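# Six arms hang a marquee roof on four posts

## Task

Using six table-mounted arms (scene-frame bases in metres, facing angles in degrees counter-clockwise from +x: arm1 at x=+0.29 y=+0.65 z=+0.72 facing -102; arm2 at x=-0.22 y=+0.65 z=+0.72 facing -85; arm3 at x=-0.31 y=-0.65 z=+0.72 facing +99; arm4 at x=+0.24 y=-0.65 z=+0.72 facing +83; arm5 at x=-0.70 y=-0.07 z=+0.72 facing +8; arm6 at x=+0.70 y=+0.08 z=+0.72 facing +166), put the marquee roof onto its four posts so that each post's spike passes through one corner ring and that ring sits fully down on it, with the roof's centre sagging freely. Then release the roof and withdraw the arms. It only counts if the roof stays hung with no robot holding it. Every other item on the table should stay where it was; any that is shifted, leaning or toppled lowers the result.

## Robot and tools

Robots and cameras. There are six identical i2rt Big YAM arms, arm1 to arm6, each with six revolute joints, a two-finger gripper and a wrist camera (arm1_cam_wrist ... arm6_cam_wrist). Two fixed room cameras, cam_high and cam_low, also give views. With joints 1 and 6 at 0 and the hand level and pointing ahead, the wrist camera rides on top of the hand looking toward the fingertips. The hand reaches roughly 1.0 m out from the joint 1 axis.

Frames. Everything is given in one scene frame: origin on the floor, +z upward. Base positions and facing angles of each arm are listed in the task. "hand" means the point halfway between the fingertips; its local z axis runs along the fingers and the fingers open and close along its local y axis. Joint 1 at 0 stretches the arm out in the direction its base faces.

execute_actions. Arguments: "actions", a list holding either zero or one action, and optional "cameras". An action is an object whose keys are arm names; under each arm goes "joints", an object of absolute joint targets (never offsets). Only the arms and joints you name get new targets; anything left out keeps driving toward whatever target it had before. Units and allowed ranges: joint1_rad -2.879 to 2.879 (rotation about the base, positive is counter-clockwise seen from above); joint2_rad 0 to 3.141 (shoulder; 0 leaves the upper arm pointing roughly level and backward, increasing lifts it up then forward); joint3_rad 0 to 3.019 (elbow; 0 is fully folded, increasing opens it); joint4_rad -1.692 to 1.57 (hand pitch, positive tips the fingers up); joint5_rad -1.57 to 1.57 (sideways hand swing, positive toward the arm's right); joint6_rad -2.094 to 2.094 (hand roll, positive clockwise seen from behind the hand); gripper_m 0 to 0.093, the fingertip gap in metres. Tolerances for counting a joint as arrived: ±0.045, ±0.14, ±0.09, ±0.055, ±0.03, ±0.035 rad and ±0.003 m. All named motions start at once but may finish at different moments, and since each joint moves at its own rate the hand can sweep a wide arc between postures. An action runs at most 15 s. Any unknown key or out-of-range number rejects the whole call and nothing moves. An empty list just reports state and images. "cameras" takes a list of camera names or "all"; omitted or null means all, [] means none; the "pictures" line lists the returned images in order.

wait: "seconds" from 0 to 10; commands nothing new and returns the same report as an empty action.

zoom_image: "camera" plus "region" [x0, y0, x1, y1] in pixels, top-left is (0, 0), at most 504 by 504; works only on full images from the most recent result.

read_manual: optional "section" (only "licences"); returns licence text, moves nothing.

finished_scene: "scene", an integer 1 to 2, the current scene's number. It ends the scene for good once the robots have held the last command, and reports whether the goal was met.

Reading results. joint_positions gives current values. joint_status tells how each commanded motion ended: done; "off_target" (stopped short, may still be pushing); "contact_stop" or "time_out" (the joint then holds where it stopped, though a timed-out joint may keep a target no more than 0.375, 0.375, 0.113, 0.225, 0.075 and 0.3 rad away for joints 1 to 6 and keep pushing, listed under on_its_own); "not_followed" when a built-in self/inter-arm clearance check refused that arm's targets, flagged by a "joint command not followed" line, usually with a "cause:" line. The gripper part of that action still runs, and refused targets may be retried on later actions until they pass. on_its_own covers what the call did not command; "held at" is the target held, not the actual position. To relieve a pushing joint, command its reported position. A tiny change from the current value may produce no motion. MOTOR HOT appears from 85 °C; at 100 °C an OVER-TEMPERATURE FAULT drops that whole arm and its gripper until cooled, and unfinished keys show "limit_stop_at_motor_heat" (resend the target; the gap does not indicate contact).

Cautions. If a result reports a stop, any further execute_actions, wait or finished_scene calls in the same reply are skipped. While you think, robots hold the last command and loaded joints warm up and sag. These arms do not halt on contact and can push hard; the gripper squeezes with about 50 to 62 N per pad. Two arms pressing hard together ends the run as a failure, and a hard collision can too; the clearance check may react late and ignores fingers, gripper housings and wrist cameras. Knocking a rigid object out of the work area is a failure; drops, slips, slams and heavy pushes reduce the result. An occasional brief external push may nudge loose objects. Arms act independently and do not wait for one another. Faster robot motion is favoured.

Each tool is called after ">>>" as name(argument=value, ...) on one line, values as JSON.

## Session

>>> execute_actions(actions=[])

Scene clock: 0.00 s.
arm1.joint_positions: joint1_rad=+0.249 joint2_rad=+0.420 joint3_rad=+0.544 joint4_rad=-1.258 joint5_rad=+0.217 joint6_rad=-0.394 gripper_m=+0.095
arm1.joint_status: not commanded
arm1.hand: x=+0.2582 y=+0.4627 z=+0.9885 quat_wxyz=(-0.035, -0.545, -0.804, +0.234) (m; scene frame)
arm2.joint_positions: joint1_rad=-0.344 joint2_rad=+0.511 joint3_rad=+0.383 joint4_rad=-1.017 joint5_rad=-0.267 joint6_rad=+0.291 gripper_m=+0.094
arm2.joint_status: not commanded
arm2.hand: x=-0.2169 y=+0.4417 z=+0.9020 quat_wxyz=(-0.238, -0.819, -0.521, +0.046) (m; scene frame)
arm3.joint_positions: joint1_rad=+0.086 joint2_rad=+0.351 joint3_rad=+0.652 joint4_rad=-1.415 joint5_rad=+0.310 joint6_rad=+0.494 gripper_m=+0.094
arm3.joint_status: not commanded
arm3.hand: x=-0.3050 y=-0.4850 z=+1.0024 quat_wxyz=(-0.229, +0.578, -0.768, -0.152) (m; scene frame)
arm4.joint_positions: joint1_rad=-0.201 joint2_rad=+0.466 joint3_rad=+0.477 joint4_rad=-1.102 joint5_rad=-0.151 joint6_rad=-0.540 gripper_m=+0.094
arm4.joint_status: not commanded
arm4.hand: x=+0.2754 y=-0.4431 z=+0.9582 quat_wxyz=(-0.199, +0.774, -0.584, -0.146) (m; scene frame)
arm5.joint_positions: joint1_rad=+0.383 joint2_rad=+0.414 joint3_rad=+0.609 joint4_rad=-1.310 joint5_rad=+0.101 joint6_rad=+0.238 gripper_m=+0.095
arm5.joint_status: not commanded
arm5.hand: x=-0.5279 y=+0.0049 z=+0.9704 quat_wxyz=(-0.223, +0.122, -0.966, -0.039) (m; scene frame)
arm6.joint_positions: joint1_rad=-0.308 joint2_rad=+0.489 joint3_rad=+0.443 joint4_rad=-1.048 joint5_rad=-0.305 joint6_rad=-0.208 gripper_m=+0.095
arm6.joint_status: not commanded
arm6.hand: x=+0.4938 y=+0.1452 z=+0.9363 quat_wxyz=(+0.048, +0.953, -0.127, -0.270) (m; scene frame)
pictures: arm1_cam_wrist, arm2_cam_wrist, arm3_cam_wrist, arm4_cam_wrist, arm5_cam_wrist, arm6_cam_wrist, cam_high, cam_low
Images, in order (width x height): arm1_cam_wrist 504x504, arm2_cam_wrist 504x504, arm3_cam_wrist 504x504, arm4_cam_wrist 504x504, arm5_cam_wrist 504x504, arm6_cam_wrist 504x504, cam_high 504x504, cam_low 504x504.

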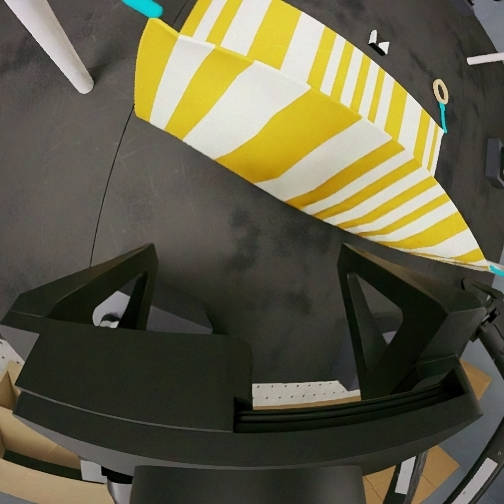

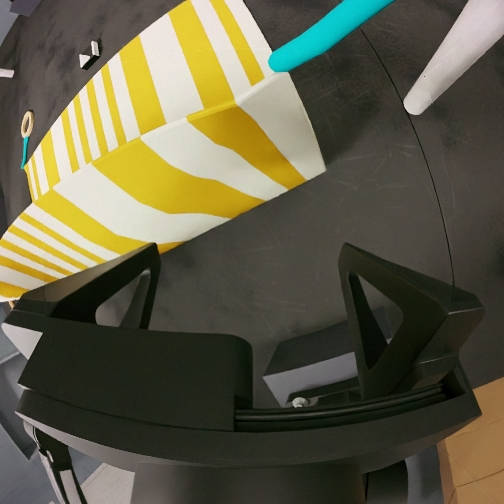

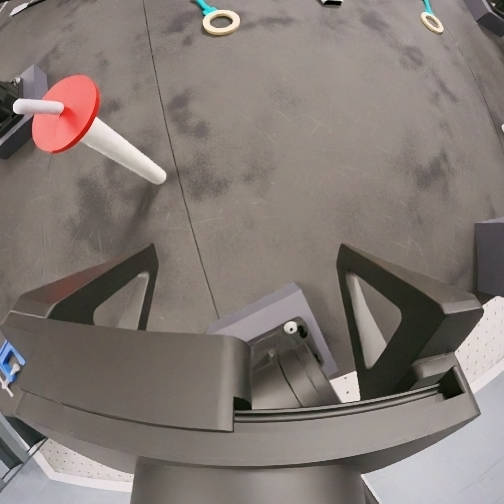

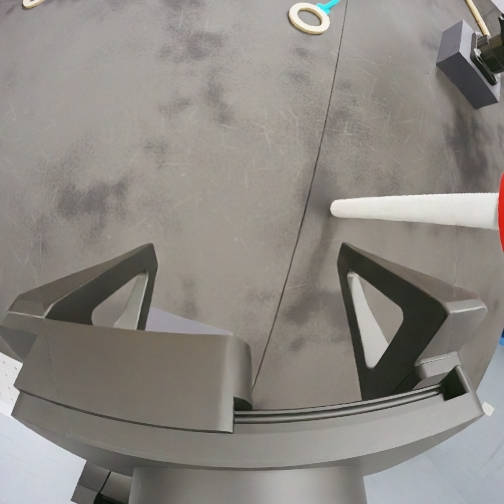

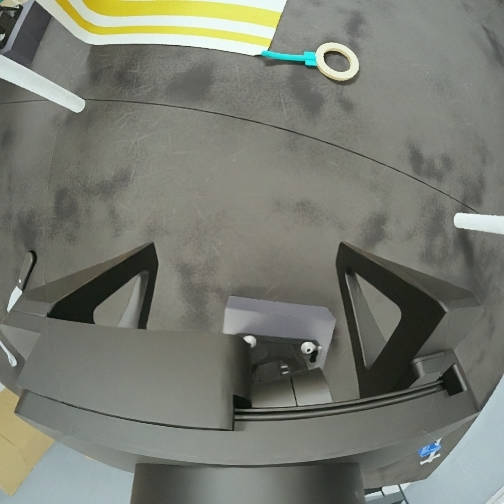

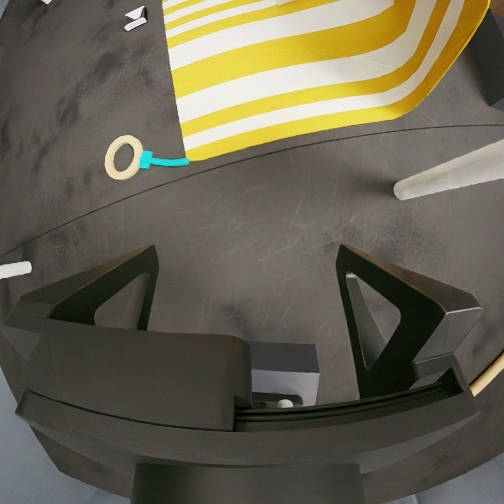

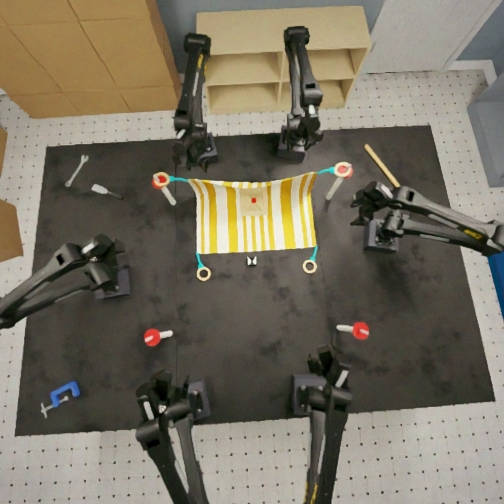

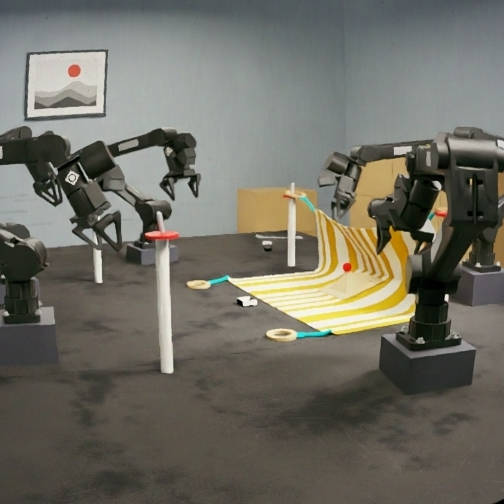

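>>> zoom_image(camera="cam_high", region=[90, 140, 410, 420])

>>> zoom_image(camera="cam_low", region=[60, 160, 500, 420])

Region (90, 140, 410, 420) of cam_high's 504x504 image, scaled by 1.575, with more detail than that image has; it fills the top 441 rows of this view, and the rest is white.

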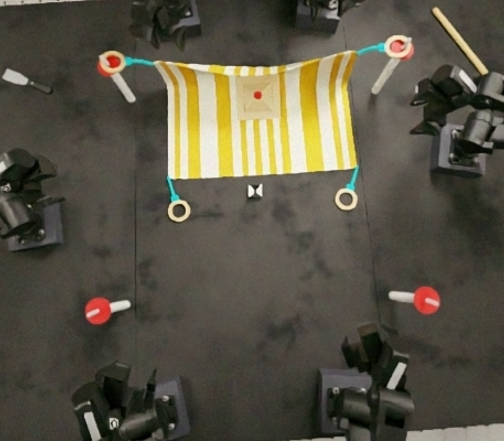

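Region (60, 160, 500, 420) of cam_low's 504x504 image, scaled by 1.145, with more detail than that image has; it fills the top 298 rows of this view, and the rest is white.

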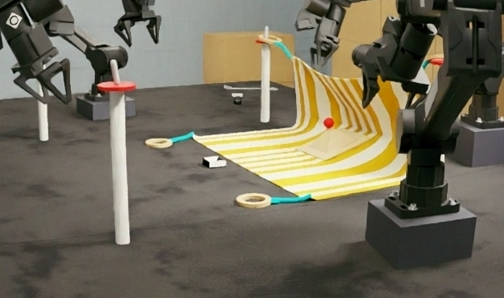

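>>> execute_actions(actions=[{"arm5":{"joints":{"joint1_rad":0.02,"joint2_rad":1.608,"joint3_rad":1.116,"joint4_rad":-1.08,"joint5_rad":0,"joint6_rad":1.47,"gripper_m":0.05}},"arm6":{"joints":{"joint1_rad":0.45,"joint2_rad":1.514,"joint3_rad":0.93,"joint4_rad":-0.99,"joint5_rad":0,"joint6_rad":-1.1,"gripper_m":0.05}},"arm3":{"joints":{"joint1_rad":-0.5,"joint2_rad":0.1,"joint3_rad":0.1}},"arm4":{"joints":{"joint1_rad":0.5,"joint2_rad":0.1,"joint3_rad":0.1}}}], cameras=["arm5_cam_wrist","arm6_cam_wrist","cam_high","cam_low"])

Scene clock: 20.60 s.
arm1.joint_positions: joint1_rad=+0.249 joint2_rad=+0.420 joint3_rad=+0.544 joint4_rad=-1.258 joint5_rad=+0.217 joint6_rad=-0.394 gripper_m=+0.095
arm1.joint_status: not commanded
arm1.hand: x=+0.2582 y=+0.4627 z=+0.9885 quat_wxyz=(-0.035, -0.545, -0.804, +0.234) (m; scene frame)
arm2.joint_positions: joint1_rad=-0.344 joint2_rad=+0.511 joint3_rad=+0.383 joint4_rad=-1.017 joint5_rad=-0.267 joint6_rad=+0.291 gripper_m=+0.094
arm2.joint_status: not commanded
arm2.hand: x=-0.2169 y=+0.4417 z=+0.9020 quat_wxyz=(-0.238, -0.819, -0.521, +0.046) (m; scene frame)
arm3.joint_positions: joint1_rad=-0.146 joint2_rad=+0.144 joint3_rad=+0.408 joint4_rad=-1.422 joint5_rad=+0.310 joint6_rad=+0.494 gripper_m=+0.094
arm3.joint_status: joint1_rad time_out (moved -0.232 of -0.586); joint3_rad time_out (moved -0.244 of -0.552); the others done
arm3.on_its_own: joint1_rad is held at -0.133, not at your -0.500, since a time_out; joint3_rad is held at +0.452, not at your +0.100, since a time_out
arm3.hand: x=-0.2643 y=-0.5280 z=+0.9117 quat_wxyz=(-0.235, +0.490, -0.832, -0.107) (m; scene frame)
arm4.joint_positions: joint1_rad=+0.108 joint2_rad=+0.191 joint3_rad=+0.216 joint4_rad=-1.108 joint5_rad=-0.152 joint6_rad=-0.540 gripper_m=+0.094
arm4.joint_status: joint1_rad time_out (moved +0.310 of +0.701); joint3_rad time_out (moved -0.262 of -0.377); the others done
arm4.on_its_own: joint1_rad is held at +0.106, not at your +0.500, since a time_out; joint3_rad is held at +0.220, not at your +0.100, since a time_out
arm4.hand: x=+0.2123 y=-0.4911 z=+0.8710 quat_wxyz=(-0.175, +0.854, -0.457, -0.176) (m; scene frame)
arm5.joint_positions: joint1_rad=+0.020 joint2_rad=+1.617 joint3_rad=+1.091 joint4_rad=-1.088 joint5_rad=+0.003 joint6_rad=+1.457 gripper_m=+0.050
arm5.joint_status: all done
arm5.hand: x=-0.2768 y=-0.0072 z=+0.8369 quat_wxyz=(+0.019, -0.608, -0.794, +0.019) (m; scene frame)
arm6.joint_positions: joint1_rad=+0.448 joint2_rad=+1.520 joint3_rad=+0.909 joint4_rad=-0.993 joint5_rad=-0.004 joint6_rad=-1.087 gripper_m=+0.050
arm6.joint_status: all done
arm6.hand: x=+0.3326 y=+0.0025 z=+0.8432 quat_wxyz=(+0.007, +0.798, +0.602, +0.017) (m; scene frame)
pictures: arm5_cam_wrist, arm6_cam_wrist, cam_high, cam_low
joint command not followed: on one or more control steps a check withheld the commanded joint targets of the arm3 arm, and it was not sent them on those steps.
cause: the commanded joint targets would bring two parts of the arm too close to each other (its upper arm (the part past joint 2) and its gripper housing); next, command targets that bring no two parts of the arm closer together.
joint command not followed: on one or more control steps a check withheld the commanded joint targets of the arm4 arm, and it was not sent them on those steps.
cause: the commanded joint targets would bring two parts of the arm too close to each other (its shoulder (the part past joint 1) and its gripper housing); next, command targets that bring no two parts of the arm closer together.
Images, in order (width x height): arm5_cam_wrist 504x504, arm6_cam_wrist 504x504, cam_high 504x504, cam_low 504x504.

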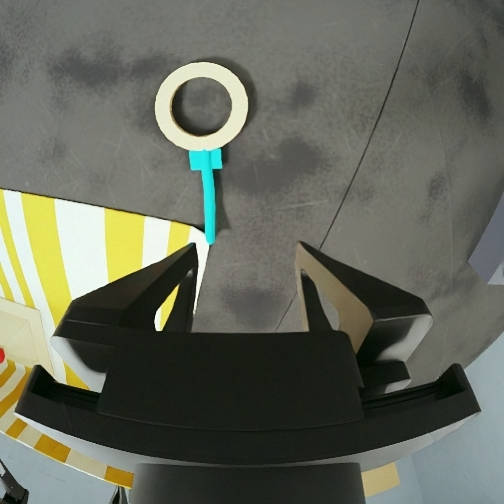

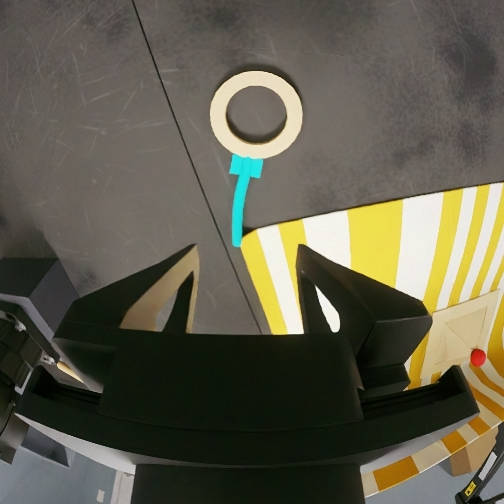

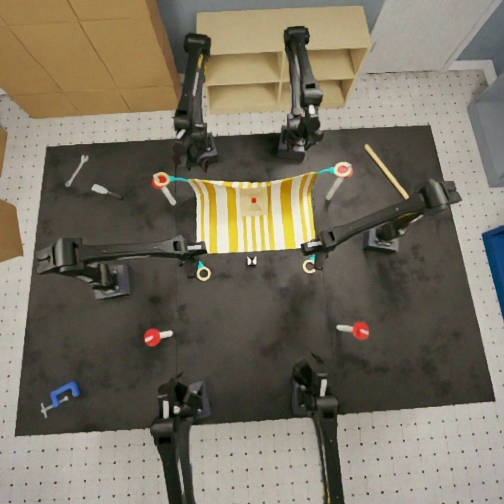

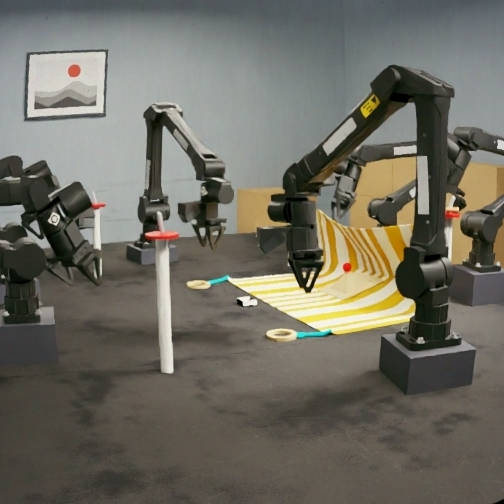

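>>> execute_actions(actions=[{"arm5":{"joints":{"joint1_rad":0.0,"joint2_rad":1.8,"joint3_rad":1.14,"joint4_rad":-0.88}},"arm6":{"joints":{"joint1_rad":0.49,"joint2_rad":1.66,"joint3_rad":0.84,"joint4_rad":-0.73,"joint6_rad":-1.0}}}], cameras=["arm5_cam_wrist","arm6_cam_wrist"])

Scene clock: 26.27 s.
arm1.joint_positions: joint1_rad=+0.249 joint2_rad=+0.420 joint3_rad=+0.544 joint4_rad=-1.258 joint5_rad=+0.217 joint6_rad=-0.394 gripper_m=+0.095
arm1.joint_status: not commanded
arm1.hand: x=+0.2582 y=+0.4627 z=+0.9885 quat_wxyz=(-0.035, -0.545, -0.804, +0.234) (m; scene frame)
arm2.joint_positions: joint1_rad=-0.344 joint2_rad=+0.511 joint3_rad=+0.383 joint4_rad=-1.017 joint5_rad=-0.267 joint6_rad=+0.291 gripper_m=+0.094
arm2.joint_status: not commanded
arm2.hand: x=-0.2169 y=+0.4417 z=+0.9020 quat_wxyz=(-0.238, -0.819, -0.521, +0.046) (m; scene frame)
arm3.joint_positions: joint1_rad=-0.146 joint2_rad=+0.144 joint3_rad=+0.408 joint4_rad=-1.422 joint5_rad=+0.310 joint6_rad=+0.494 gripper_m=+0.094
arm3.joint_status: not commanded
arm3.on_its_own: joint1_rad is held at -0.133, not at your -0.500, since a time_out; joint3_rad is held at +0.452, not at your +0.100, since a time_out
arm3.hand: x=-0.2643 y=-0.5280 z=+0.9117 quat_wxyz=(-0.235, +0.490, -0.832, -0.107) (m; scene frame)
arm4.joint_positions: joint1_rad=+0.108 joint2_rad=+0.191 joint3_rad=+0.216 joint4_rad=-1.108 joint5_rad=-0.152 joint6_rad=-0.540 gripper_m=+0.094
arm4.joint_status: not commanded
arm4.on_its_own: joint1_rad is held at +0.106, not at your +0.500, since a time_out; joint3_rad is held at +0.220, not at your +0.100, since a time_out
arm4.hand: x=+0.2123 y=-0.4911 z=+0.8710 quat_wxyz=(-0.175, +0.854, -0.457, -0.176) (m; scene frame)
arm5.joint_positions: joint1_rad=+0.005 joint2_rad=+1.817 joint3_rad=+1.100 joint4_rad=-0.896 joint5_rad=+0.003 joint6_rad=+1.457 gripper_m=+0.050
arm5.joint_status: all done
arm5.hand: x=-0.2467 y=-0.0093 z=+0.7529 quat_wxyz=(+0.019, -0.614, -0.789, +0.019) (m; scene frame)
arm6.joint_positions: joint1_rad=+0.483 joint2_rad=+1.678 joint3_rad=+0.823 joint4_rad=-0.743 joint5_rad=-0.003 joint6_rad=-1.013 gripper_m=+0.050
arm6.joint_status: all done
arm6.hand: x=+0.3375 y=-0.0092 z=+0.7611 quat_wxyz=(+0.005, +0.809, +0.587, +0.016) (m; scene frame)
pictures: arm5_cam_wrist, arm6_cam_wrist
Images, in order (width x height): arm5_cam_wrist 504x504, arm6_cam_wrist 504x504.

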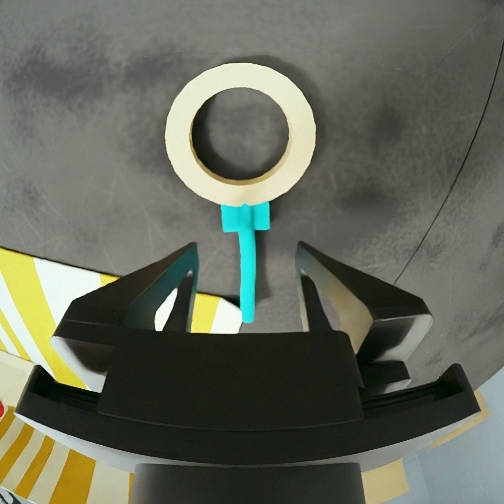

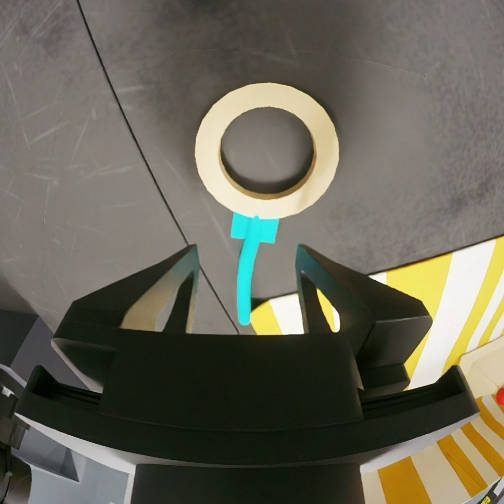

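>>> execute_actions(actions=[{"arm5":{"joints":{"joint2_rad":1.855,"joint4_rad":-0.825}},"arm6":{"joints":{"joint1_rad":0.455,"joint2_rad":1.75,"joint4_rad":-0.64,"joint6_rad":-1.1}}}], cameras=["arm5_cam_wrist","arm6_cam_wrist"])

Scene clock: 30.30 s.
arm1.joint_positions: joint1_rad=+0.249 joint2_rad=+0.420 joint3_rad=+0.544 joint4_rad=-1.258 joint5_rad=+0.217 joint6_rad=-0.394 gripper_m=+0.095
arm1.joint_status: not commanded
arm1.hand: x=+0.2582 y=+0.4627 z=+0.9885 quat_wxyz=(-0.035, -0.545, -0.804, +0.234) (m; scene frame)
arm2.joint_positions: joint1_rad=-0.344 joint2_rad=+0.511 joint3_rad=+0.383 joint4_rad=-1.017 joint5_rad=-0.267 joint6_rad=+0.291 gripper_m=+0.094
arm2.joint_status: not commanded
arm2.hand: x=-0.2169 y=+0.4417 z=+0.9020 quat_wxyz=(-0.238, -0.819, -0.521, +0.046) (m; scene frame)
arm3.joint_positions: joint1_rad=-0.146 joint2_rad=+0.144 joint3_rad=+0.408 joint4_rad=-1.422 joint5_rad=+0.310 joint6_rad=+0.494 gripper_m=+0.094
arm3.joint_status: not commanded
arm3.on_its_own: joint1_rad is held at -0.133, not at your -0.500, since a time_out; joint3_rad is held at +0.452, not at your +0.100, since a time_out
arm3.hand: x=-0.2643 y=-0.5280 z=+0.9117 quat_wxyz=(-0.235, +0.490, -0.832, -0.107) (m; scene frame)
arm4.joint_positions: joint1_rad=+0.108 joint2_rad=+0.191 joint3_rad=+0.216 joint4_rad=-1.108 joint5_rad=-0.152 joint6_rad=-0.540 gripper_m=+0.094
arm4.joint_status: not commanded
arm4.on_its_own: joint1_rad is held at +0.106, not at your +0.500, since a time_out; joint3_rad is held at +0.220, not at your +0.100, since a time_out
arm4.hand: x=+0.2123 y=-0.4911 z=+0.8710 quat_wxyz=(-0.175, +0.854, -0.457, -0.176) (m; scene frame)
arm5.joint_positions: joint1_rad=+0.005 joint2_rad=+1.855 joint3_rad=+1.100 joint4_rad=-0.841 joint5_rad=+0.003 joint6_rad=+1.457 gripper_m=+0.050
arm5.joint_status: all done
arm5.hand: x=-0.2394 y=-0.0082 z=+0.7355 quat_wxyz=(+0.013, -0.614, -0.789, +0.013) (m; scene frame)
arm6.joint_positions: joint1_rad=+0.465 joint2_rad=+1.753 joint3_rad=+0.823 joint4_rad=-0.651 joint5_rad=-0.003 joint6_rad=-1.086 gripper_m=+0.050
arm6.joint_status: all done
arm6.hand: x=+0.3268 y=-0.0043 z=+0.7342 quat_wxyz=(+0.002, +0.793, +0.609, +0.007) (m; scene frame)
pictures: arm5_cam_wrist, arm6_cam_wrist
Images, in order (width x height): arm5_cam_wrist 504x504, arm6_cam_wrist 504x504.

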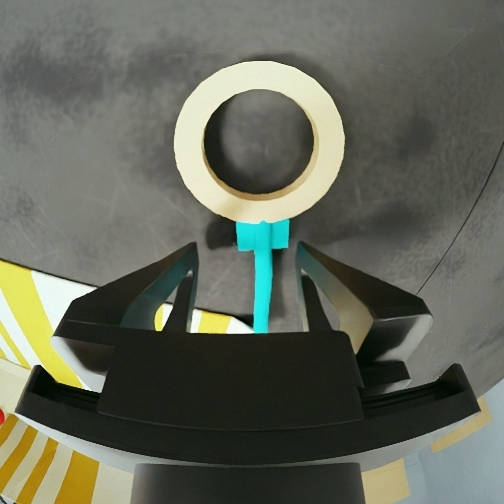

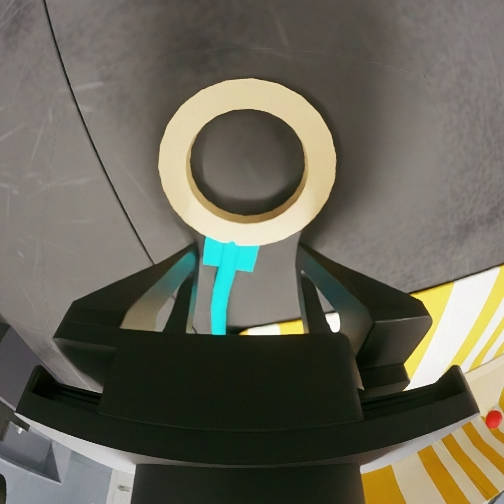

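>>> execute_actions(actions=[{"arm5":{"joints":{"joint1_rad":-0.025,"joint2_rad":1.87,"joint4_rad":-0.84}},"arm6":{"joints":{"joint1_rad":0.44,"joint2_rad":1.77,"joint4_rad":-0.66}}}], cameras=["arm5_cam_wrist","arm6_cam_wrist"])

>>> execute_actions(actions=[{"arm5":{"joints":{"gripper_m":0.01}},"arm6":{"joints":{"gripper_m":0.01}}}], cameras=["arm5_cam_wrist","arm6_cam_wrist"])

Scene clock: 33.10 s.
arm1.joint_positions: joint1_rad=+0.249 joint2_rad=+0.420 joint3_rad=+0.544 joint4_rad=-1.258 joint5_rad=+0.217 joint6_rad=-0.394 gripper_m=+0.095
arm1.joint_status: not commanded
arm1.hand: x=+0.2582 y=+0.4627 z=+0.9885 quat_wxyz=(-0.035, -0.545, -0.804, +0.234) (m; scene frame)
arm2.joint_positions: joint1_rad=-0.344 joint2_rad=+0.511 joint3_rad=+0.383 joint4_rad=-1.017 joint5_rad=-0.267 joint6_rad=+0.291 gripper_m=+0.094
arm2.joint_status: not commanded
arm2.hand: x=-0.2169 y=+0.4417 z=+0.9020 quat_wxyz=(-0.238, -0.819, -0.521, +0.046) (m; scene frame)
arm3.joint_positions: joint1_rad=-0.146 joint2_rad=+0.144 joint3_rad=+0.408 joint4_rad=-1.422 joint5_rad=+0.310 joint6_rad=+0.494 gripper_m=+0.094
arm3.joint_status: not commanded
arm3.on_its_own: joint1_rad is held at -0.133, not at your -0.500, since a time_out; joint3_rad is held at +0.452, not at your +0.100, since a time_out
arm3.hand: x=-0.2643 y=-0.5280 z=+0.9117 quat_wxyz=(-0.235, +0.490, -0.832, -0.107) (m; scene frame)
arm4.joint_positions: joint1_rad=+0.108 joint2_rad=+0.191 joint3_rad=+0.216 joint4_rad=-1.108 joint5_rad=-0.152 joint6_rad=-0.540 gripper_m=+0.094
arm4.joint_status: not commanded
arm4.on_its_own: joint1_rad is held at +0.106, not at your +0.500, since a time_out; joint3_rad is held at +0.220, not at your +0.100, since a time_out
arm4.hand: x=+0.2123 y=-0.4911 z=+0.8710 quat_wxyz=(-0.175, +0.854, -0.457, -0.176) (m; scene frame)
arm5.joint_positions: joint1_rad=-0.023 joint2_rad=+1.862 joint3_rad=+1.100 joint4_rad=-0.841 joint5_rad=+0.003 joint6_rad=+1.457 gripper_m=+0.050
arm5.joint_status: all done
arm5.hand: x=-0.2390 y=-0.0214 z=+0.7323 quat_wxyz=(+0.016, -0.625, -0.780, +0.015) (m; scene frame)
arm6.joint_positions: joint1_rad=+0.457 joint2_rad=+1.753 joint3_rad=+0.823 joint4_rad=-0.651 joint5_rad=-0.003 joint6_rad=-1.089 gripper_m=+0.050
arm6.joint_status: all done
arm6.hand: x=+0.3262 y=-0.0013 z=+0.7339 quat_wxyz=(+0.002, +0.795, +0.607, +0.008) (m; scene frame)
pictures: arm5_cam_wrist, arm6_cam_wrist
Images, in order (width x height): arm5_cam_wrist 504x504, arm6_cam_wrist 504x504.

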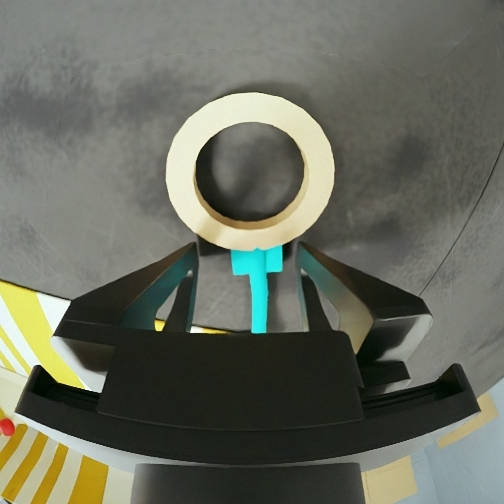

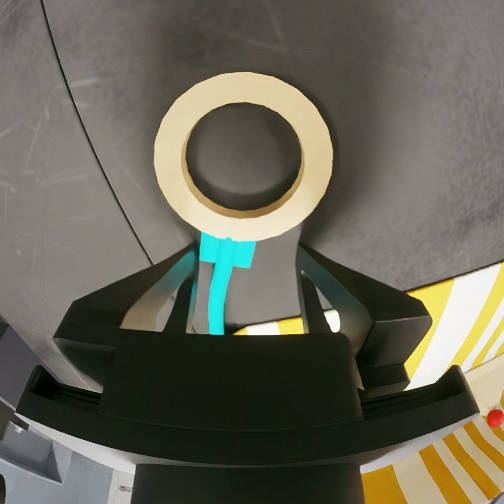

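Scene clock: 33.80 s.
arm1.joint_positions: joint1_rad=+0.249 joint2_rad=+0.420 joint3_rad=+0.544 joint4_rad=-1.258 joint5_rad=+0.217 joint6_rad=-0.394 gripper_m=+0.095
arm1.joint_status: not commanded
arm1.hand: x=+0.2582 y=+0.4627 z=+0.9885 quat_wxyz=(-0.035, -0.545, -0.804, +0.234) (m; scene frame)
arm2.joint_positions: joint1_rad=-0.344 joint2_rad=+0.511 joint3_rad=+0.383 joint4_rad=-1.017 joint5_rad=-0.267 joint6_rad=+0.291 gripper_m=+0.094
arm2.joint_status: not commanded
arm2.hand: x=-0.2169 y=+0.4417 z=+0.9020 quat_wxyz=(-0.238, -0.819, -0.521, +0.046) (m; scene frame)
arm3.joint_positions: joint1_rad=-0.146 joint2_rad=+0.144 joint3_rad=+0.408 joint4_rad=-1.422 joint5_rad=+0.310 joint6_rad=+0.494 gripper_m=+0.094
arm3.joint_status: not commanded
arm3.on_its_own: joint1_rad is held at -0.133, not at your -0.500, since a time_out; joint3_rad is held at +0.452, not at your +0.100, since a time_out
arm3.hand: x=-0.2643 y=-0.5280 z=+0.9117 quat_wxyz=(-0.235, +0.490, -0.832, -0.107) (m; scene frame)
arm4.joint_positions: joint1_rad=+0.108 joint2_rad=+0.191 joint3_rad=+0.216 joint4_rad=-1.108 joint5_rad=-0.152 joint6_rad=-0.540 gripper_m=+0.094
arm4.joint_status: not commanded
arm4.on_its_own: joint1_rad is held at +0.106, not at your +0.500, since a time_out; joint3_rad is held at +0.220, not at your +0.100, since a time_out
arm4.hand: x=+0.2123 y=-0.4911 z=+0.8710 quat_wxyz=(-0.175, +0.854, -0.457, -0.176) (m; scene frame)
arm5.joint_positions: joint1_rad=-0.023 joint2_rad=+1.860 joint3_rad=+1.113 joint4_rad=-0.841 joint5_rad=-0.001 joint6_rad=+1.459 gripper_m=+0.010
arm5.joint_status: all done
arm5.hand: x=-0.2324 y=-0.0201 z=+0.7365 quat_wxyz=(+0.012, -0.626, -0.780, +0.009) (m; scene frame)
arm6.joint_positions: joint1_rad=+0.452 joint2_rad=+1.755 joint3_rad=+0.823 joint4_rad=-0.651 joint5_rad=-0.002 joint6_rad=-1.089 gripper_m=+0.020
arm6.joint_status: gripper_m off_target (ended at +0.020, target +0.010)
arm6.hand: x=+0.3262 y=+0.0007 z=+0.7334 quat_wxyz=(+0.002, +0.796, +0.605, +0.009) (m; scene frame)
pictures: arm5_cam_wrist, arm6_cam_wrist
Images, in order (width x height): arm5_cam_wrist 504x504, arm6_cam_wrist 504x504.

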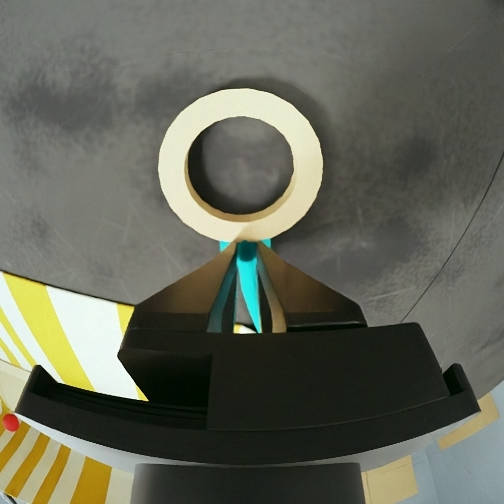

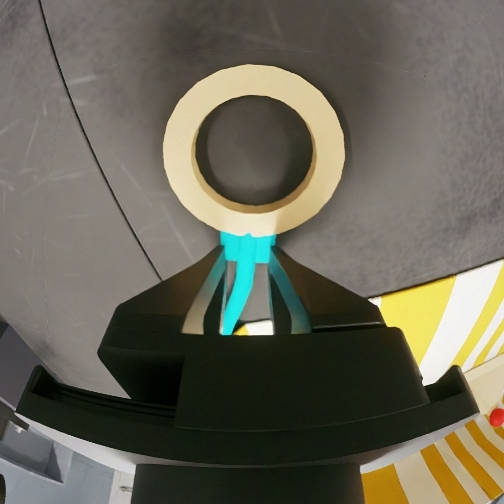

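Arm5 missed; regrasp lower.

>>> execute_actions(actions=[{"arm5":{"joints":{"gripper_m":0.05,"joint1_rad":0.0}}}], cameras=[])

>>> execute_actions(actions=[{"arm5":{"joints":{"joint2_rad":1.9,"joint4_rad":-0.87}}}], cameras=["arm5_cam_wrist"])

>>> execute_actions(actions=[{"arm5":{"joints":{"gripper_m":0.01}}}], cameras=["arm5_cam_wrist"])

Scene clock: 37.00 s.
arm1.joint_positions: joint1_rad=+0.249 joint2_rad=+0.420 joint3_rad=+0.544 joint4_rad=-1.258 joint5_rad=+0.217 joint6_rad=-0.394 gripper_m=+0.095
arm1.joint_status: not commanded
arm1.hand: x=+0.2582 y=+0.4627 z=+0.9885 quat_wxyz=(-0.035, -0.545, -0.804, +0.234) (m; scene frame)
arm2.joint_positions: joint1_rad=-0.344 joint2_rad=+0.511 joint3_rad=+0.383 joint4_rad=-1.017 joint5_rad=-0.267 joint6_rad=+0.291 gripper_m=+0.094
arm2.joint_status: not commanded
arm2.hand: x=-0.2169 y=+0.4417 z=+0.9020 quat_wxyz=(-0.238, -0.819, -0.521, +0.046) (m; scene frame)
arm3.joint_positions: joint1_rad=-0.146 joint2_rad=+0.144 joint3_rad=+0.408 joint4_rad=-1.422 joint5_rad=+0.310 joint6_rad=+0.494 gripper_m=+0.094
arm3.joint_status: not commanded
arm3.on_its_own: joint1_rad is held at -0.133, not at your -0.500, since a time_out; joint3_rad is held at +0.452, not at your +0.100, since a time_out
arm3.hand: x=-0.2643 y=-0.5280 z=+0.9117 quat_wxyz=(-0.235, +0.490, -0.832, -0.107) (m; scene frame)
arm4.joint_positions: joint1_rad=+0.108 joint2_rad=+0.191 joint3_rad=+0.216 joint4_rad=-1.108 joint5_rad=-0.152 joint6_rad=-0.540 gripper_m=+0.094
arm4.joint_status: not commanded
arm4.on_its_own: joint1_rad is held at +0.106, not at your +0.500, since a time_out; joint3_rad is held at +0.220, not at your +0.100, since a time_out
arm4.hand: x=+0.2123 y=-0.4911 z=+0.8710 quat_wxyz=(-0.175, +0.854, -0.457, -0.176) (m; scene frame)
arm5.joint_positions: joint1_rad=-0.003 joint2_rad=+1.861 joint3_rad=+1.113 joint4_rad=-0.841 joint5_rad=-0.001 joint6_rad=+1.459 gripper_m=+0.050
arm5.joint_status: all done
arm5.hand: x=-0.2335 y=-0.0108 z=+0.7364 quat_wxyz=(+0.012, -0.618, -0.786, +0.009) (m; scene frame)
arm6.joint_positions: joint1_rad=+0.452 joint2_rad=+1.755 joint3_rad=+0.823 joint4_rad=-0.651 joint5_rad=-0.002 joint6_rad=-1.089 gripper_m=+0.020
arm6.joint_status: not commanded
arm6.hand: x=+0.3262 y=+0.0007 z=+0.7334 quat_wxyz=(+0.002, +0.796, +0.605, +0.009) (m; scene frame)
pictures: none
No camera images: the call's "cameras" was empty. Leave "cameras" out to get every camera's image.

Scene clock: 37.63 s.
arm1.joint_positions: joint1_rad=+0.249 joint2_rad=+0.420 joint3_rad=+0.544 joint4_rad=-1.258 joint5_rad=+0.217 joint6_rad=-0.394 gripper_m=+0.095
arm1.joint_status: not commanded
arm1.hand: x=+0.2582 y=+0.4627 z=+0.9885 quat_wxyz=(-0.035, -0.545, -0.804, +0.234) (m; scene frame)
arm2.joint_positions: joint1_rad=-0.344 joint2_rad=+0.511 joint3_rad=+0.383 joint4_rad=-1.017 joint5_rad=-0.267 joint6_rad=+0.291 gripper_m=+0.094
arm2.joint_status: not commanded
arm2.hand: x=-0.2169 y=+0.4417 z=+0.9020 quat_wxyz=(-0.238, -0.819, -0.521, +0.046) (m; scene frame)
arm3.joint_positions: joint1_rad=-0.146 joint2_rad=+0.144 joint3_rad=+0.408 joint4_rad=-1.422 joint5_rad=+0.310 joint6_rad=+0.494 gripper_m=+0.094
arm3.joint_status: not commanded
arm3.on_its_own: joint1_rad is held at -0.133, not at your -0.500, since a time_out; joint3_rad is held at +0.452, not at your +0.100, since a time_out
arm3.hand: x=-0.2643 y=-0.5280 z=+0.9117 quat_wxyz=(-0.235, +0.490, -0.832, -0.107) (m; scene frame)
arm4.joint_positions: joint1_rad=+0.108 joint2_rad=+0.191 joint3_rad=+0.216 joint4_rad=-1.108 joint5_rad=-0.152 joint6_rad=-0.540 gripper_m=+0.094
arm4.joint_status: not commanded
arm4.on_its_own: joint1_rad is held at +0.106, not at your +0.500, since a time_out; joint3_rad is held at +0.220, not at your +0.100, since a time_out
arm4.hand: x=+0.2123 y=-0.4911 z=+0.8710 quat_wxyz=(-0.175, +0.854, -0.457, -0.176) (m; scene frame)
arm5.joint_positions: joint1_rad=-0.003 joint2_rad=+1.879 joint3_rad=+1.116 joint4_rad=-0.852 joint5_rad=+0.000 joint6_rad=+1.459 gripper_m=+0.050
arm5.joint_status: all done
arm5.hand: x=-0.2374 y=-0.0113 z=+0.7294 quat_wxyz=(+0.021, -0.618, -0.786, +0.018) (m; scene frame)
arm6.joint_positions: joint1_rad=+0.452 joint2_rad=+1.755 joint3_rad=+0.823 joint4_rad=-0.651 joint5_rad=-0.002 joint6_rad=-1.089 gripper_m=+0.020
arm6.joint_status: not commanded
arm6.hand: x=+0.3262 y=+0.0007 z=+0.7334 quat_wxyz=(+0.002, +0.796, +0.605, +0.009) (m; scene frame)
pictures: arm5_cam_wrist
Images, in order (width x height): arm5_cam_wrist 504x504.

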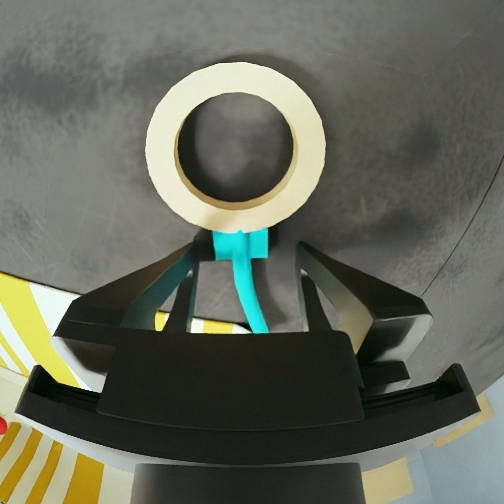

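Scene clock: 38.20 s.
arm1.joint_positions: joint1_rad=+0.249 joint2_rad=+0.420 joint3_rad=+0.544 joint4_rad=-1.258 joint5_rad=+0.217 joint6_rad=-0.394 gripper_m=+0.095
arm1.joint_status: not commanded
arm1.hand: x=+0.2582 y=+0.4627 z=+0.9885 quat_wxyz=(-0.035, -0.545, -0.804, +0.234) (m; scene frame)
arm2.joint_positions: joint1_rad=-0.344 joint2_rad=+0.511 joint3_rad=+0.383 joint4_rad=-1.017 joint5_rad=-0.267 joint6_rad=+0.291 gripper_m=+0.094
arm2.joint_status: not commanded
arm2.hand: x=-0.2169 y=+0.4417 z=+0.9020 quat_wxyz=(-0.238, -0.819, -0.521, +0.046) (m; scene frame)
arm3.joint_positions: joint1_rad=-0.146 joint2_rad=+0.144 joint3_rad=+0.408 joint4_rad=-1.422 joint5_rad=+0.310 joint6_rad=+0.494 gripper_m=+0.094
arm3.joint_status: not commanded
arm3.on_its_own: joint1_rad is held at -0.133, not at your -0.500, since a time_out; joint3_rad is held at +0.452, not at your +0.100, since a time_out
arm3.hand: x=-0.2643 y=-0.5280 z=+0.9117 quat_wxyz=(-0.235, +0.490, -0.832, -0.107) (m; scene frame)
arm4.joint_positions: joint1_rad=+0.108 joint2_rad=+0.191 joint3_rad=+0.216 joint4_rad=-1.108 joint5_rad=-0.152 joint6_rad=-0.540 gripper_m=+0.094
arm4.joint_status: not commanded
arm4.on_its_own: joint1_rad is held at +0.106, not at your +0.500, since a time_out; joint3_rad is held at +0.220, not at your +0.100, since a time_out
arm4.hand: x=+0.2123 y=-0.4911 z=+0.8710 quat_wxyz=(-0.175, +0.854, -0.457, -0.176) (m; scene frame)
arm5.joint_positions: joint1_rad=-0.003 joint2_rad=+1.880 joint3_rad=+1.116 joint4_rad=-0.853 joint5_rad=+0.000 joint6_rad=+1.459 gripper_m=+0.020
arm5.joint_status: gripper_m off_target (ended at +0.020, target +0.010)
arm5.hand: x=-0.2377 y=-0.0114 z=+0.7289 quat_wxyz=(+0.021, -0.618, -0.786, +0.019) (m; scene frame)
arm6.joint_positions: joint1_rad=+0.452 joint2_rad=+1.755 joint3_rad=+0.823 joint4_rad=-0.651 joint5_rad=-0.002 joint6_rad=-1.089 gripper_m=+0.020
arm6.joint_status: not commanded
arm6.hand: x=+0.3262 y=+0.0007 z=+0.7334 quat_wxyz=(+0.002, +0.796, +0.605, +0.009) (m; scene frame)
pictures: arm5_cam_wrist
Images, in order (width x height): arm5_cam_wrist 504x504.

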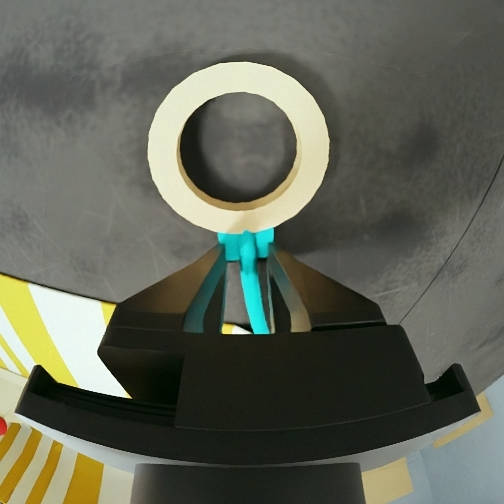

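>>> execute_actions(actions=[{"arm5":{"joints":{"joint2_rad":1.39,"joint3_rad":1.52,"joint4_rad":-1.67}},"arm6":{"joints":{"joint2_rad":1.28,"joint3_rad":1.35,"joint4_rad":-1.62}}}], cameras=["arm5_cam_wrist","arm6_cam_wrist","cam_high","cam_low"])

Scene clock: 43.20 s.
arm1.joint_positions: joint1_rad=+0.249 joint2_rad=+0.420 joint3_rad=+0.544 joint4_rad=-1.258 joint5_rad=+0.217 joint6_rad=-0.394 gripper_m=+0.095
arm1.joint_status: not commanded
arm1.hand: x=+0.2582 y=+0.4627 z=+0.9885 quat_wxyz=(-0.035, -0.545, -0.804, +0.234) (m; scene frame)
arm2.joint_positions: joint1_rad=-0.344 joint2_rad=+0.511 joint3_rad=+0.383 joint4_rad=-1.017 joint5_rad=-0.267 joint6_rad=+0.291 gripper_m=+0.094
arm2.joint_status: not commanded
arm2.hand: x=-0.2169 y=+0.4417 z=+0.9020 quat_wxyz=(-0.238, -0.819, -0.521, +0.046) (m; scene frame)
arm3.joint_positions: joint1_rad=-0.146 joint2_rad=+0.144 joint3_rad=+0.408 joint4_rad=-1.422 joint5_rad=+0.310 joint6_rad=+0.494 gripper_m=+0.094
arm3.joint_status: not commanded
arm3.on_its_own: joint1_rad is held at -0.133, not at your -0.500, since a time_out; joint3_rad is held at +0.452, not at your +0.100, since a time_out
arm3.hand: x=-0.2643 y=-0.5280 z=+0.9117 quat_wxyz=(-0.235, +0.490, -0.832, -0.107) (m; scene frame)
arm4.joint_positions: joint1_rad=+0.108 joint2_rad=+0.191 joint3_rad=+0.216 joint4_rad=-1.108 joint5_rad=-0.152 joint6_rad=-0.540 gripper_m=+0.094
arm4.joint_status: not commanded
arm4.on_its_own: joint1_rad is held at +0.106, not at your +0.500, since a time_out; joint3_rad is held at +0.220, not at your +0.100, since a time_out
arm4.hand: x=+0.2123 y=-0.4911 z=+0.8710 quat_wxyz=(-0.175, +0.854, -0.457, -0.176) (m; scene frame)
arm5.joint_positions: joint1_rad=-0.003 joint2_rad=+1.410 joint3_rad=+1.508 joint4_rad=-1.653 joint5_rad=+0.000 joint6_rad=+1.459 gripper_m=+0.020
arm5.joint_status: all done
arm5.hand: x=-0.2876 y=-0.0190 z=+1.0753 quat_wxyz=(+0.000, -0.618, -0.786, -0.003) (m; scene frame)
arm6.joint_positions: joint1_rad=+0.451 joint2_rad=+1.288 joint3_rad=+1.335 joint4_rad=-1.608 joint5_rad=-0.002 joint6_rad=-1.089 gripper_m=+0.020
arm6.joint_status: all done
arm6.hand: x=+0.3417 y=+0.0022 z=+1.0806 quat_wxyz=(-0.002, +0.796, +0.605, -0.001) (m; scene frame)
pictures: arm5_cam_wrist, arm6_cam_wrist, cam_high, cam_low
Images, in order (width x height): arm5_cam_wrist 504x504, arm6_cam_wrist 504x504, cam_high 504x504, cam_low 504x504.

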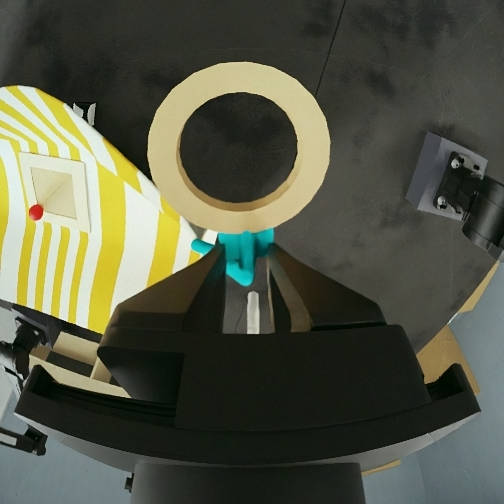

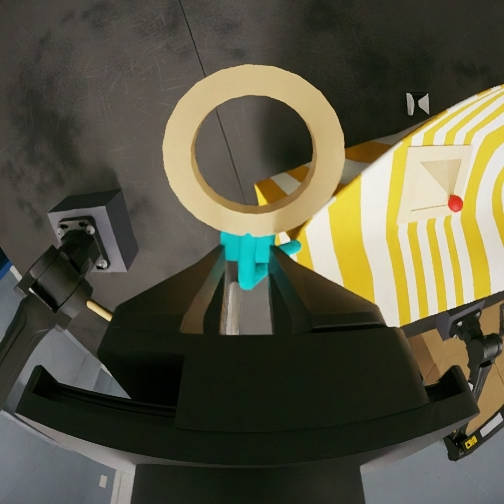

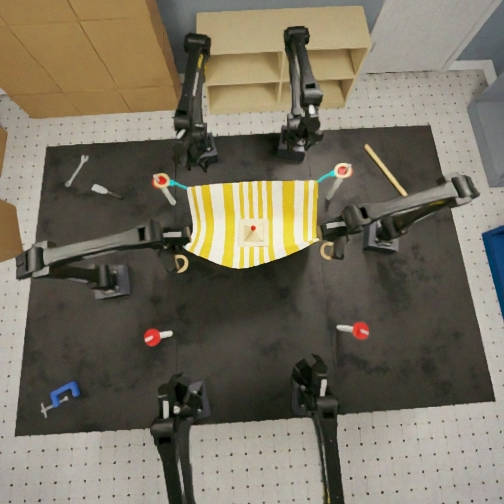

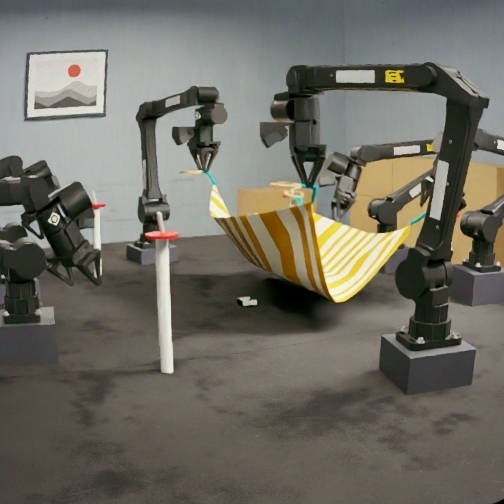

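>>> execute_actions(actions=[{"arm5":{"joints":{"joint1_rad":-0.75,"joint2_rad":1.41,"joint3_rad":1.56,"joint4_rad":-1.69,"joint6_rad":1.87}},"arm6":{"joints":{"joint1_rad":1.11,"joint2_rad":1.68,"joint3_rad":1.83,"joint4_rad":-1.69,"joint6_rad":-1.61}}}], cameras=["arm5_cam_wrist","arm6_cam_wrist","cam_high","cam_low"])

Scene clock: 48.27 s.
arm1.joint_positions: joint1_rad=+0.249 joint2_rad=+0.420 joint3_rad=+0.544 joint4_rad=-1.258 joint5_rad=+0.217 joint6_rad=-0.394 gripper_m=+0.095
arm1.joint_status: not commanded
arm1.hand: x=+0.2582 y=+0.4627 z=+0.9885 quat_wxyz=(-0.035, -0.545, -0.804, +0.234) (m; scene frame)
arm2.joint_positions: joint1_rad=-0.344 joint2_rad=+0.511 joint3_rad=+0.383 joint4_rad=-1.017 joint5_rad=-0.267 joint6_rad=+0.291 gripper_m=+0.094
arm2.joint_status: not commanded
arm2.hand: x=-0.2169 y=+0.4417 z=+0.9020 quat_wxyz=(-0.238, -0.819, -0.521, +0.046) (m; scene frame)
arm3.joint_positions: joint1_rad=-0.146 joint2_rad=+0.144 joint3_rad=+0.408 joint4_rad=-1.422 joint5_rad=+0.310 joint6_rad=+0.494 gripper_m=+0.094
arm3.joint_status: not commanded
arm3.on_its_own: joint1_rad is held at -0.133, not at your -0.500, since a time_out; joint3_rad is held at +0.452, not at your +0.100, since a time_out
arm3.hand: x=-0.2643 y=-0.5280 z=+0.9117 quat_wxyz=(-0.235, +0.490, -0.832, -0.107) (m; scene frame)
arm4.joint_positions: joint1_rad=+0.108 joint2_rad=+0.191 joint3_rad=+0.216 joint4_rad=-1.108 joint5_rad=-0.152 joint6_rad=-0.540 gripper_m=+0.094
arm4.joint_status: not commanded
arm4.on_its_own: joint1_rad is held at +0.106, not at your +0.500, since a time_out; joint3_rad is held at +0.220, not at your +0.100, since a time_out
arm4.hand: x=+0.2123 y=-0.4911 z=+0.8710 quat_wxyz=(-0.175, +0.854, -0.457, -0.176) (m; scene frame)
arm5.joint_positions: joint1_rad=-0.744 joint2_rad=+1.418 joint3_rad=+1.508 joint4_rad=-1.672 joint5_rad=-0.008 joint6_rad=+1.857 gripper_m=+0.020
arm5.joint_status: all done
arm5.hand: x=-0.3618 y=-0.3054 z=+1.0725 quat_wxyz=(+0.010, -0.944, -0.329, +0.005) (m; scene frame)
arm6.joint_positions: joint1_rad=+1.114 joint2_rad=+1.704 joint3_rad=+1.774 joint4_rad=-1.682 joint5_rad=+0.000 joint6_rad=-1.596 gripper_m=+0.020
arm6.joint_status: all done
arm6.hand: x=+0.3707 y=-0.3124 z=+1.0717 quat_wxyz=(+0.008, +0.330, +0.944, +0.023) (m; scene frame)
pictures: arm5_cam_wrist, arm6_cam_wrist, cam_high, cam_low
Images, in order (width x height): arm5_cam_wrist 504x504, arm6_cam_wrist 504x504, cam_high 504x504, cam_low 504x504.

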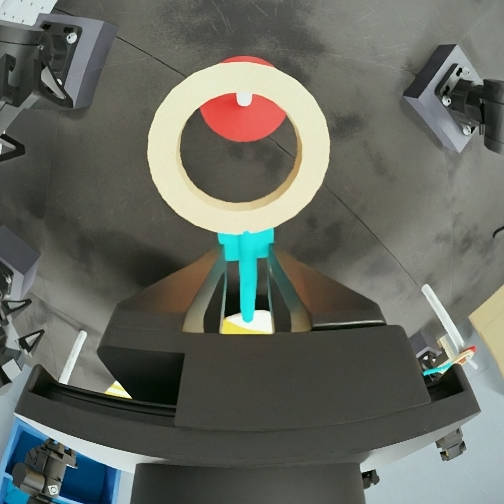

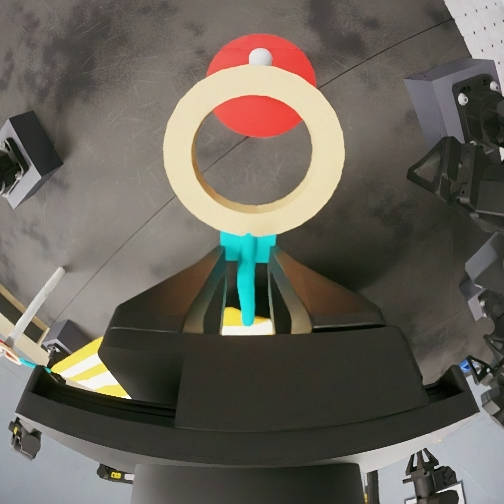

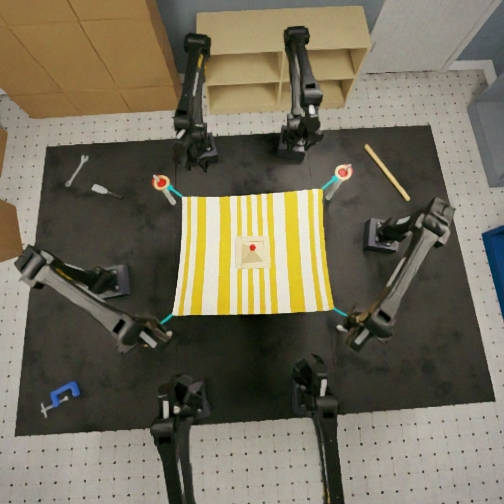

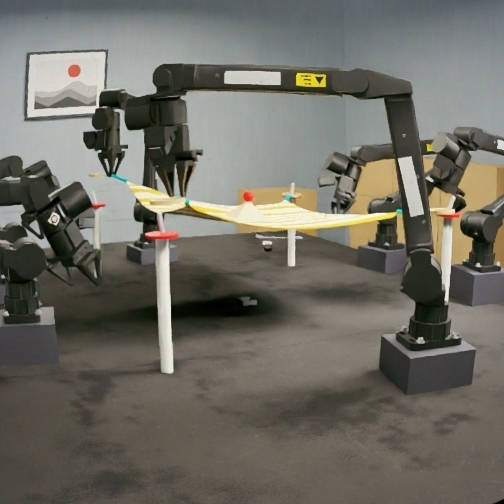

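>>> execute_actions(actions=[{"arm5":{"joints":{"joint1_rad":-0.795}},"arm6":{"joints":{"joint1_rad":1.18}}}], cameras=["arm5_cam_wrist","arm6_cam_wrist","cam_low"])

Scene clock: 51.53 s.
arm1.joint_positions: joint1_rad=+0.249 joint2_rad=+0.420 joint3_rad=+0.544 joint4_rad=-1.258 joint5_rad=+0.217 joint6_rad=-0.394 gripper_m=+0.095
arm1.joint_status: not commanded
arm1.hand: x=+0.2582 y=+0.4627 z=+0.9885 quat_wxyz=(-0.035, -0.545, -0.804, +0.234) (m; scene frame)
arm2.joint_positions: joint1_rad=-0.344 joint2_rad=+0.511 joint3_rad=+0.383 joint4_rad=-1.017 joint5_rad=-0.267 joint6_rad=+0.291 gripper_m=+0.094
arm2.joint_status: not commanded
arm2.hand: x=-0.2169 y=+0.4417 z=+0.9020 quat_wxyz=(-0.238, -0.819, -0.521, +0.046) (m; scene frame)
arm3.joint_positions: joint1_rad=-0.146 joint2_rad=+0.144 joint3_rad=+0.408 joint4_rad=-1.422 joint5_rad=+0.310 joint6_rad=+0.494 gripper_m=+0.094
arm3.joint_status: not commanded
arm3.on_its_own: joint1_rad is held at -0.133, not at your -0.500, since a time_out; joint3_rad is held at +0.452, not at your +0.100, since a time_out
arm3.hand: x=-0.2643 y=-0.5280 z=+0.9117 quat_wxyz=(-0.235, +0.490, -0.832, -0.107) (m; scene frame)
arm4.joint_positions: joint1_rad=+0.108 joint2_rad=+0.191 joint3_rad=+0.216 joint4_rad=-1.108 joint5_rad=-0.152 joint6_rad=-0.540 gripper_m=+0.094
arm4.joint_status: not commanded
arm4.on_its_own: joint1_rad is held at +0.106, not at your +0.500, since a time_out; joint3_rad is held at +0.220, not at your +0.100, since a time_out
arm4.hand: x=+0.2123 y=-0.4911 z=+0.8710 quat_wxyz=(-0.175, +0.854, -0.457, -0.176) (m; scene frame)
arm5.joint_positions: joint1_rad=-0.777 joint2_rad=+1.418 joint3_rad=+1.508 joint4_rad=-1.672 joint5_rad=-0.012 joint6_rad=+1.858 gripper_m=+0.020
arm5.joint_status: all done
arm5.hand: x=-0.3694 y=-0.3159 z=+1.0726 quat_wxyz=(+0.011, -0.950, -0.313, +0.003) (m; scene frame)
arm6.joint_positions: joint1_rad=+1.168 joint2_rad=+1.704 joint3_rad=+1.774 joint4_rad=-1.682 joint5_rad=+0.008 joint6_rad=-1.597 gripper_m=+0.020
arm6.joint_status: all done
arm6.hand: x=+0.3909 y=-0.3286 z=+1.0717 quat_wxyz=(+0.003, +0.304, +0.952, +0.024) (m; scene frame)
pictures: arm5_cam_wrist, arm6_cam_wrist, cam_low
Images, in order (width x height): arm5_cam_wrist 504x504, arm6_cam_wrist 504x504, cam_low 504x504.

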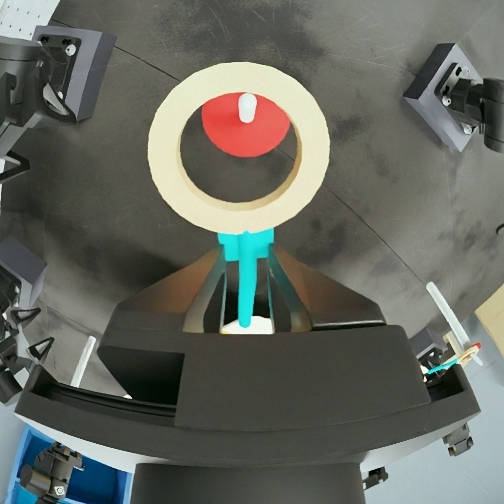

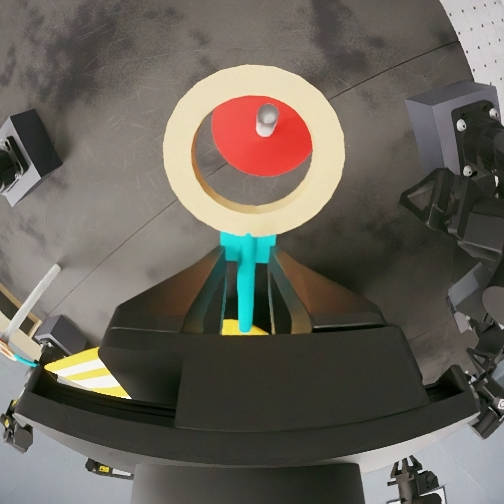

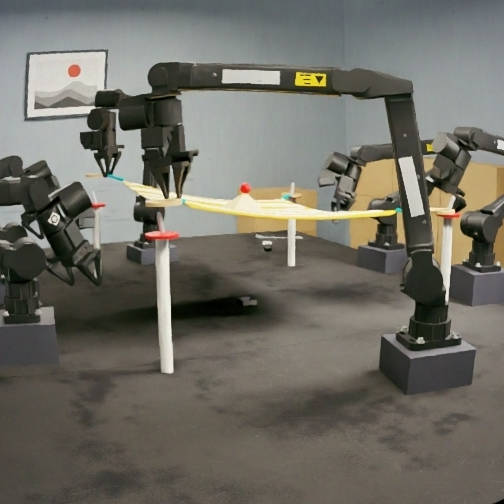

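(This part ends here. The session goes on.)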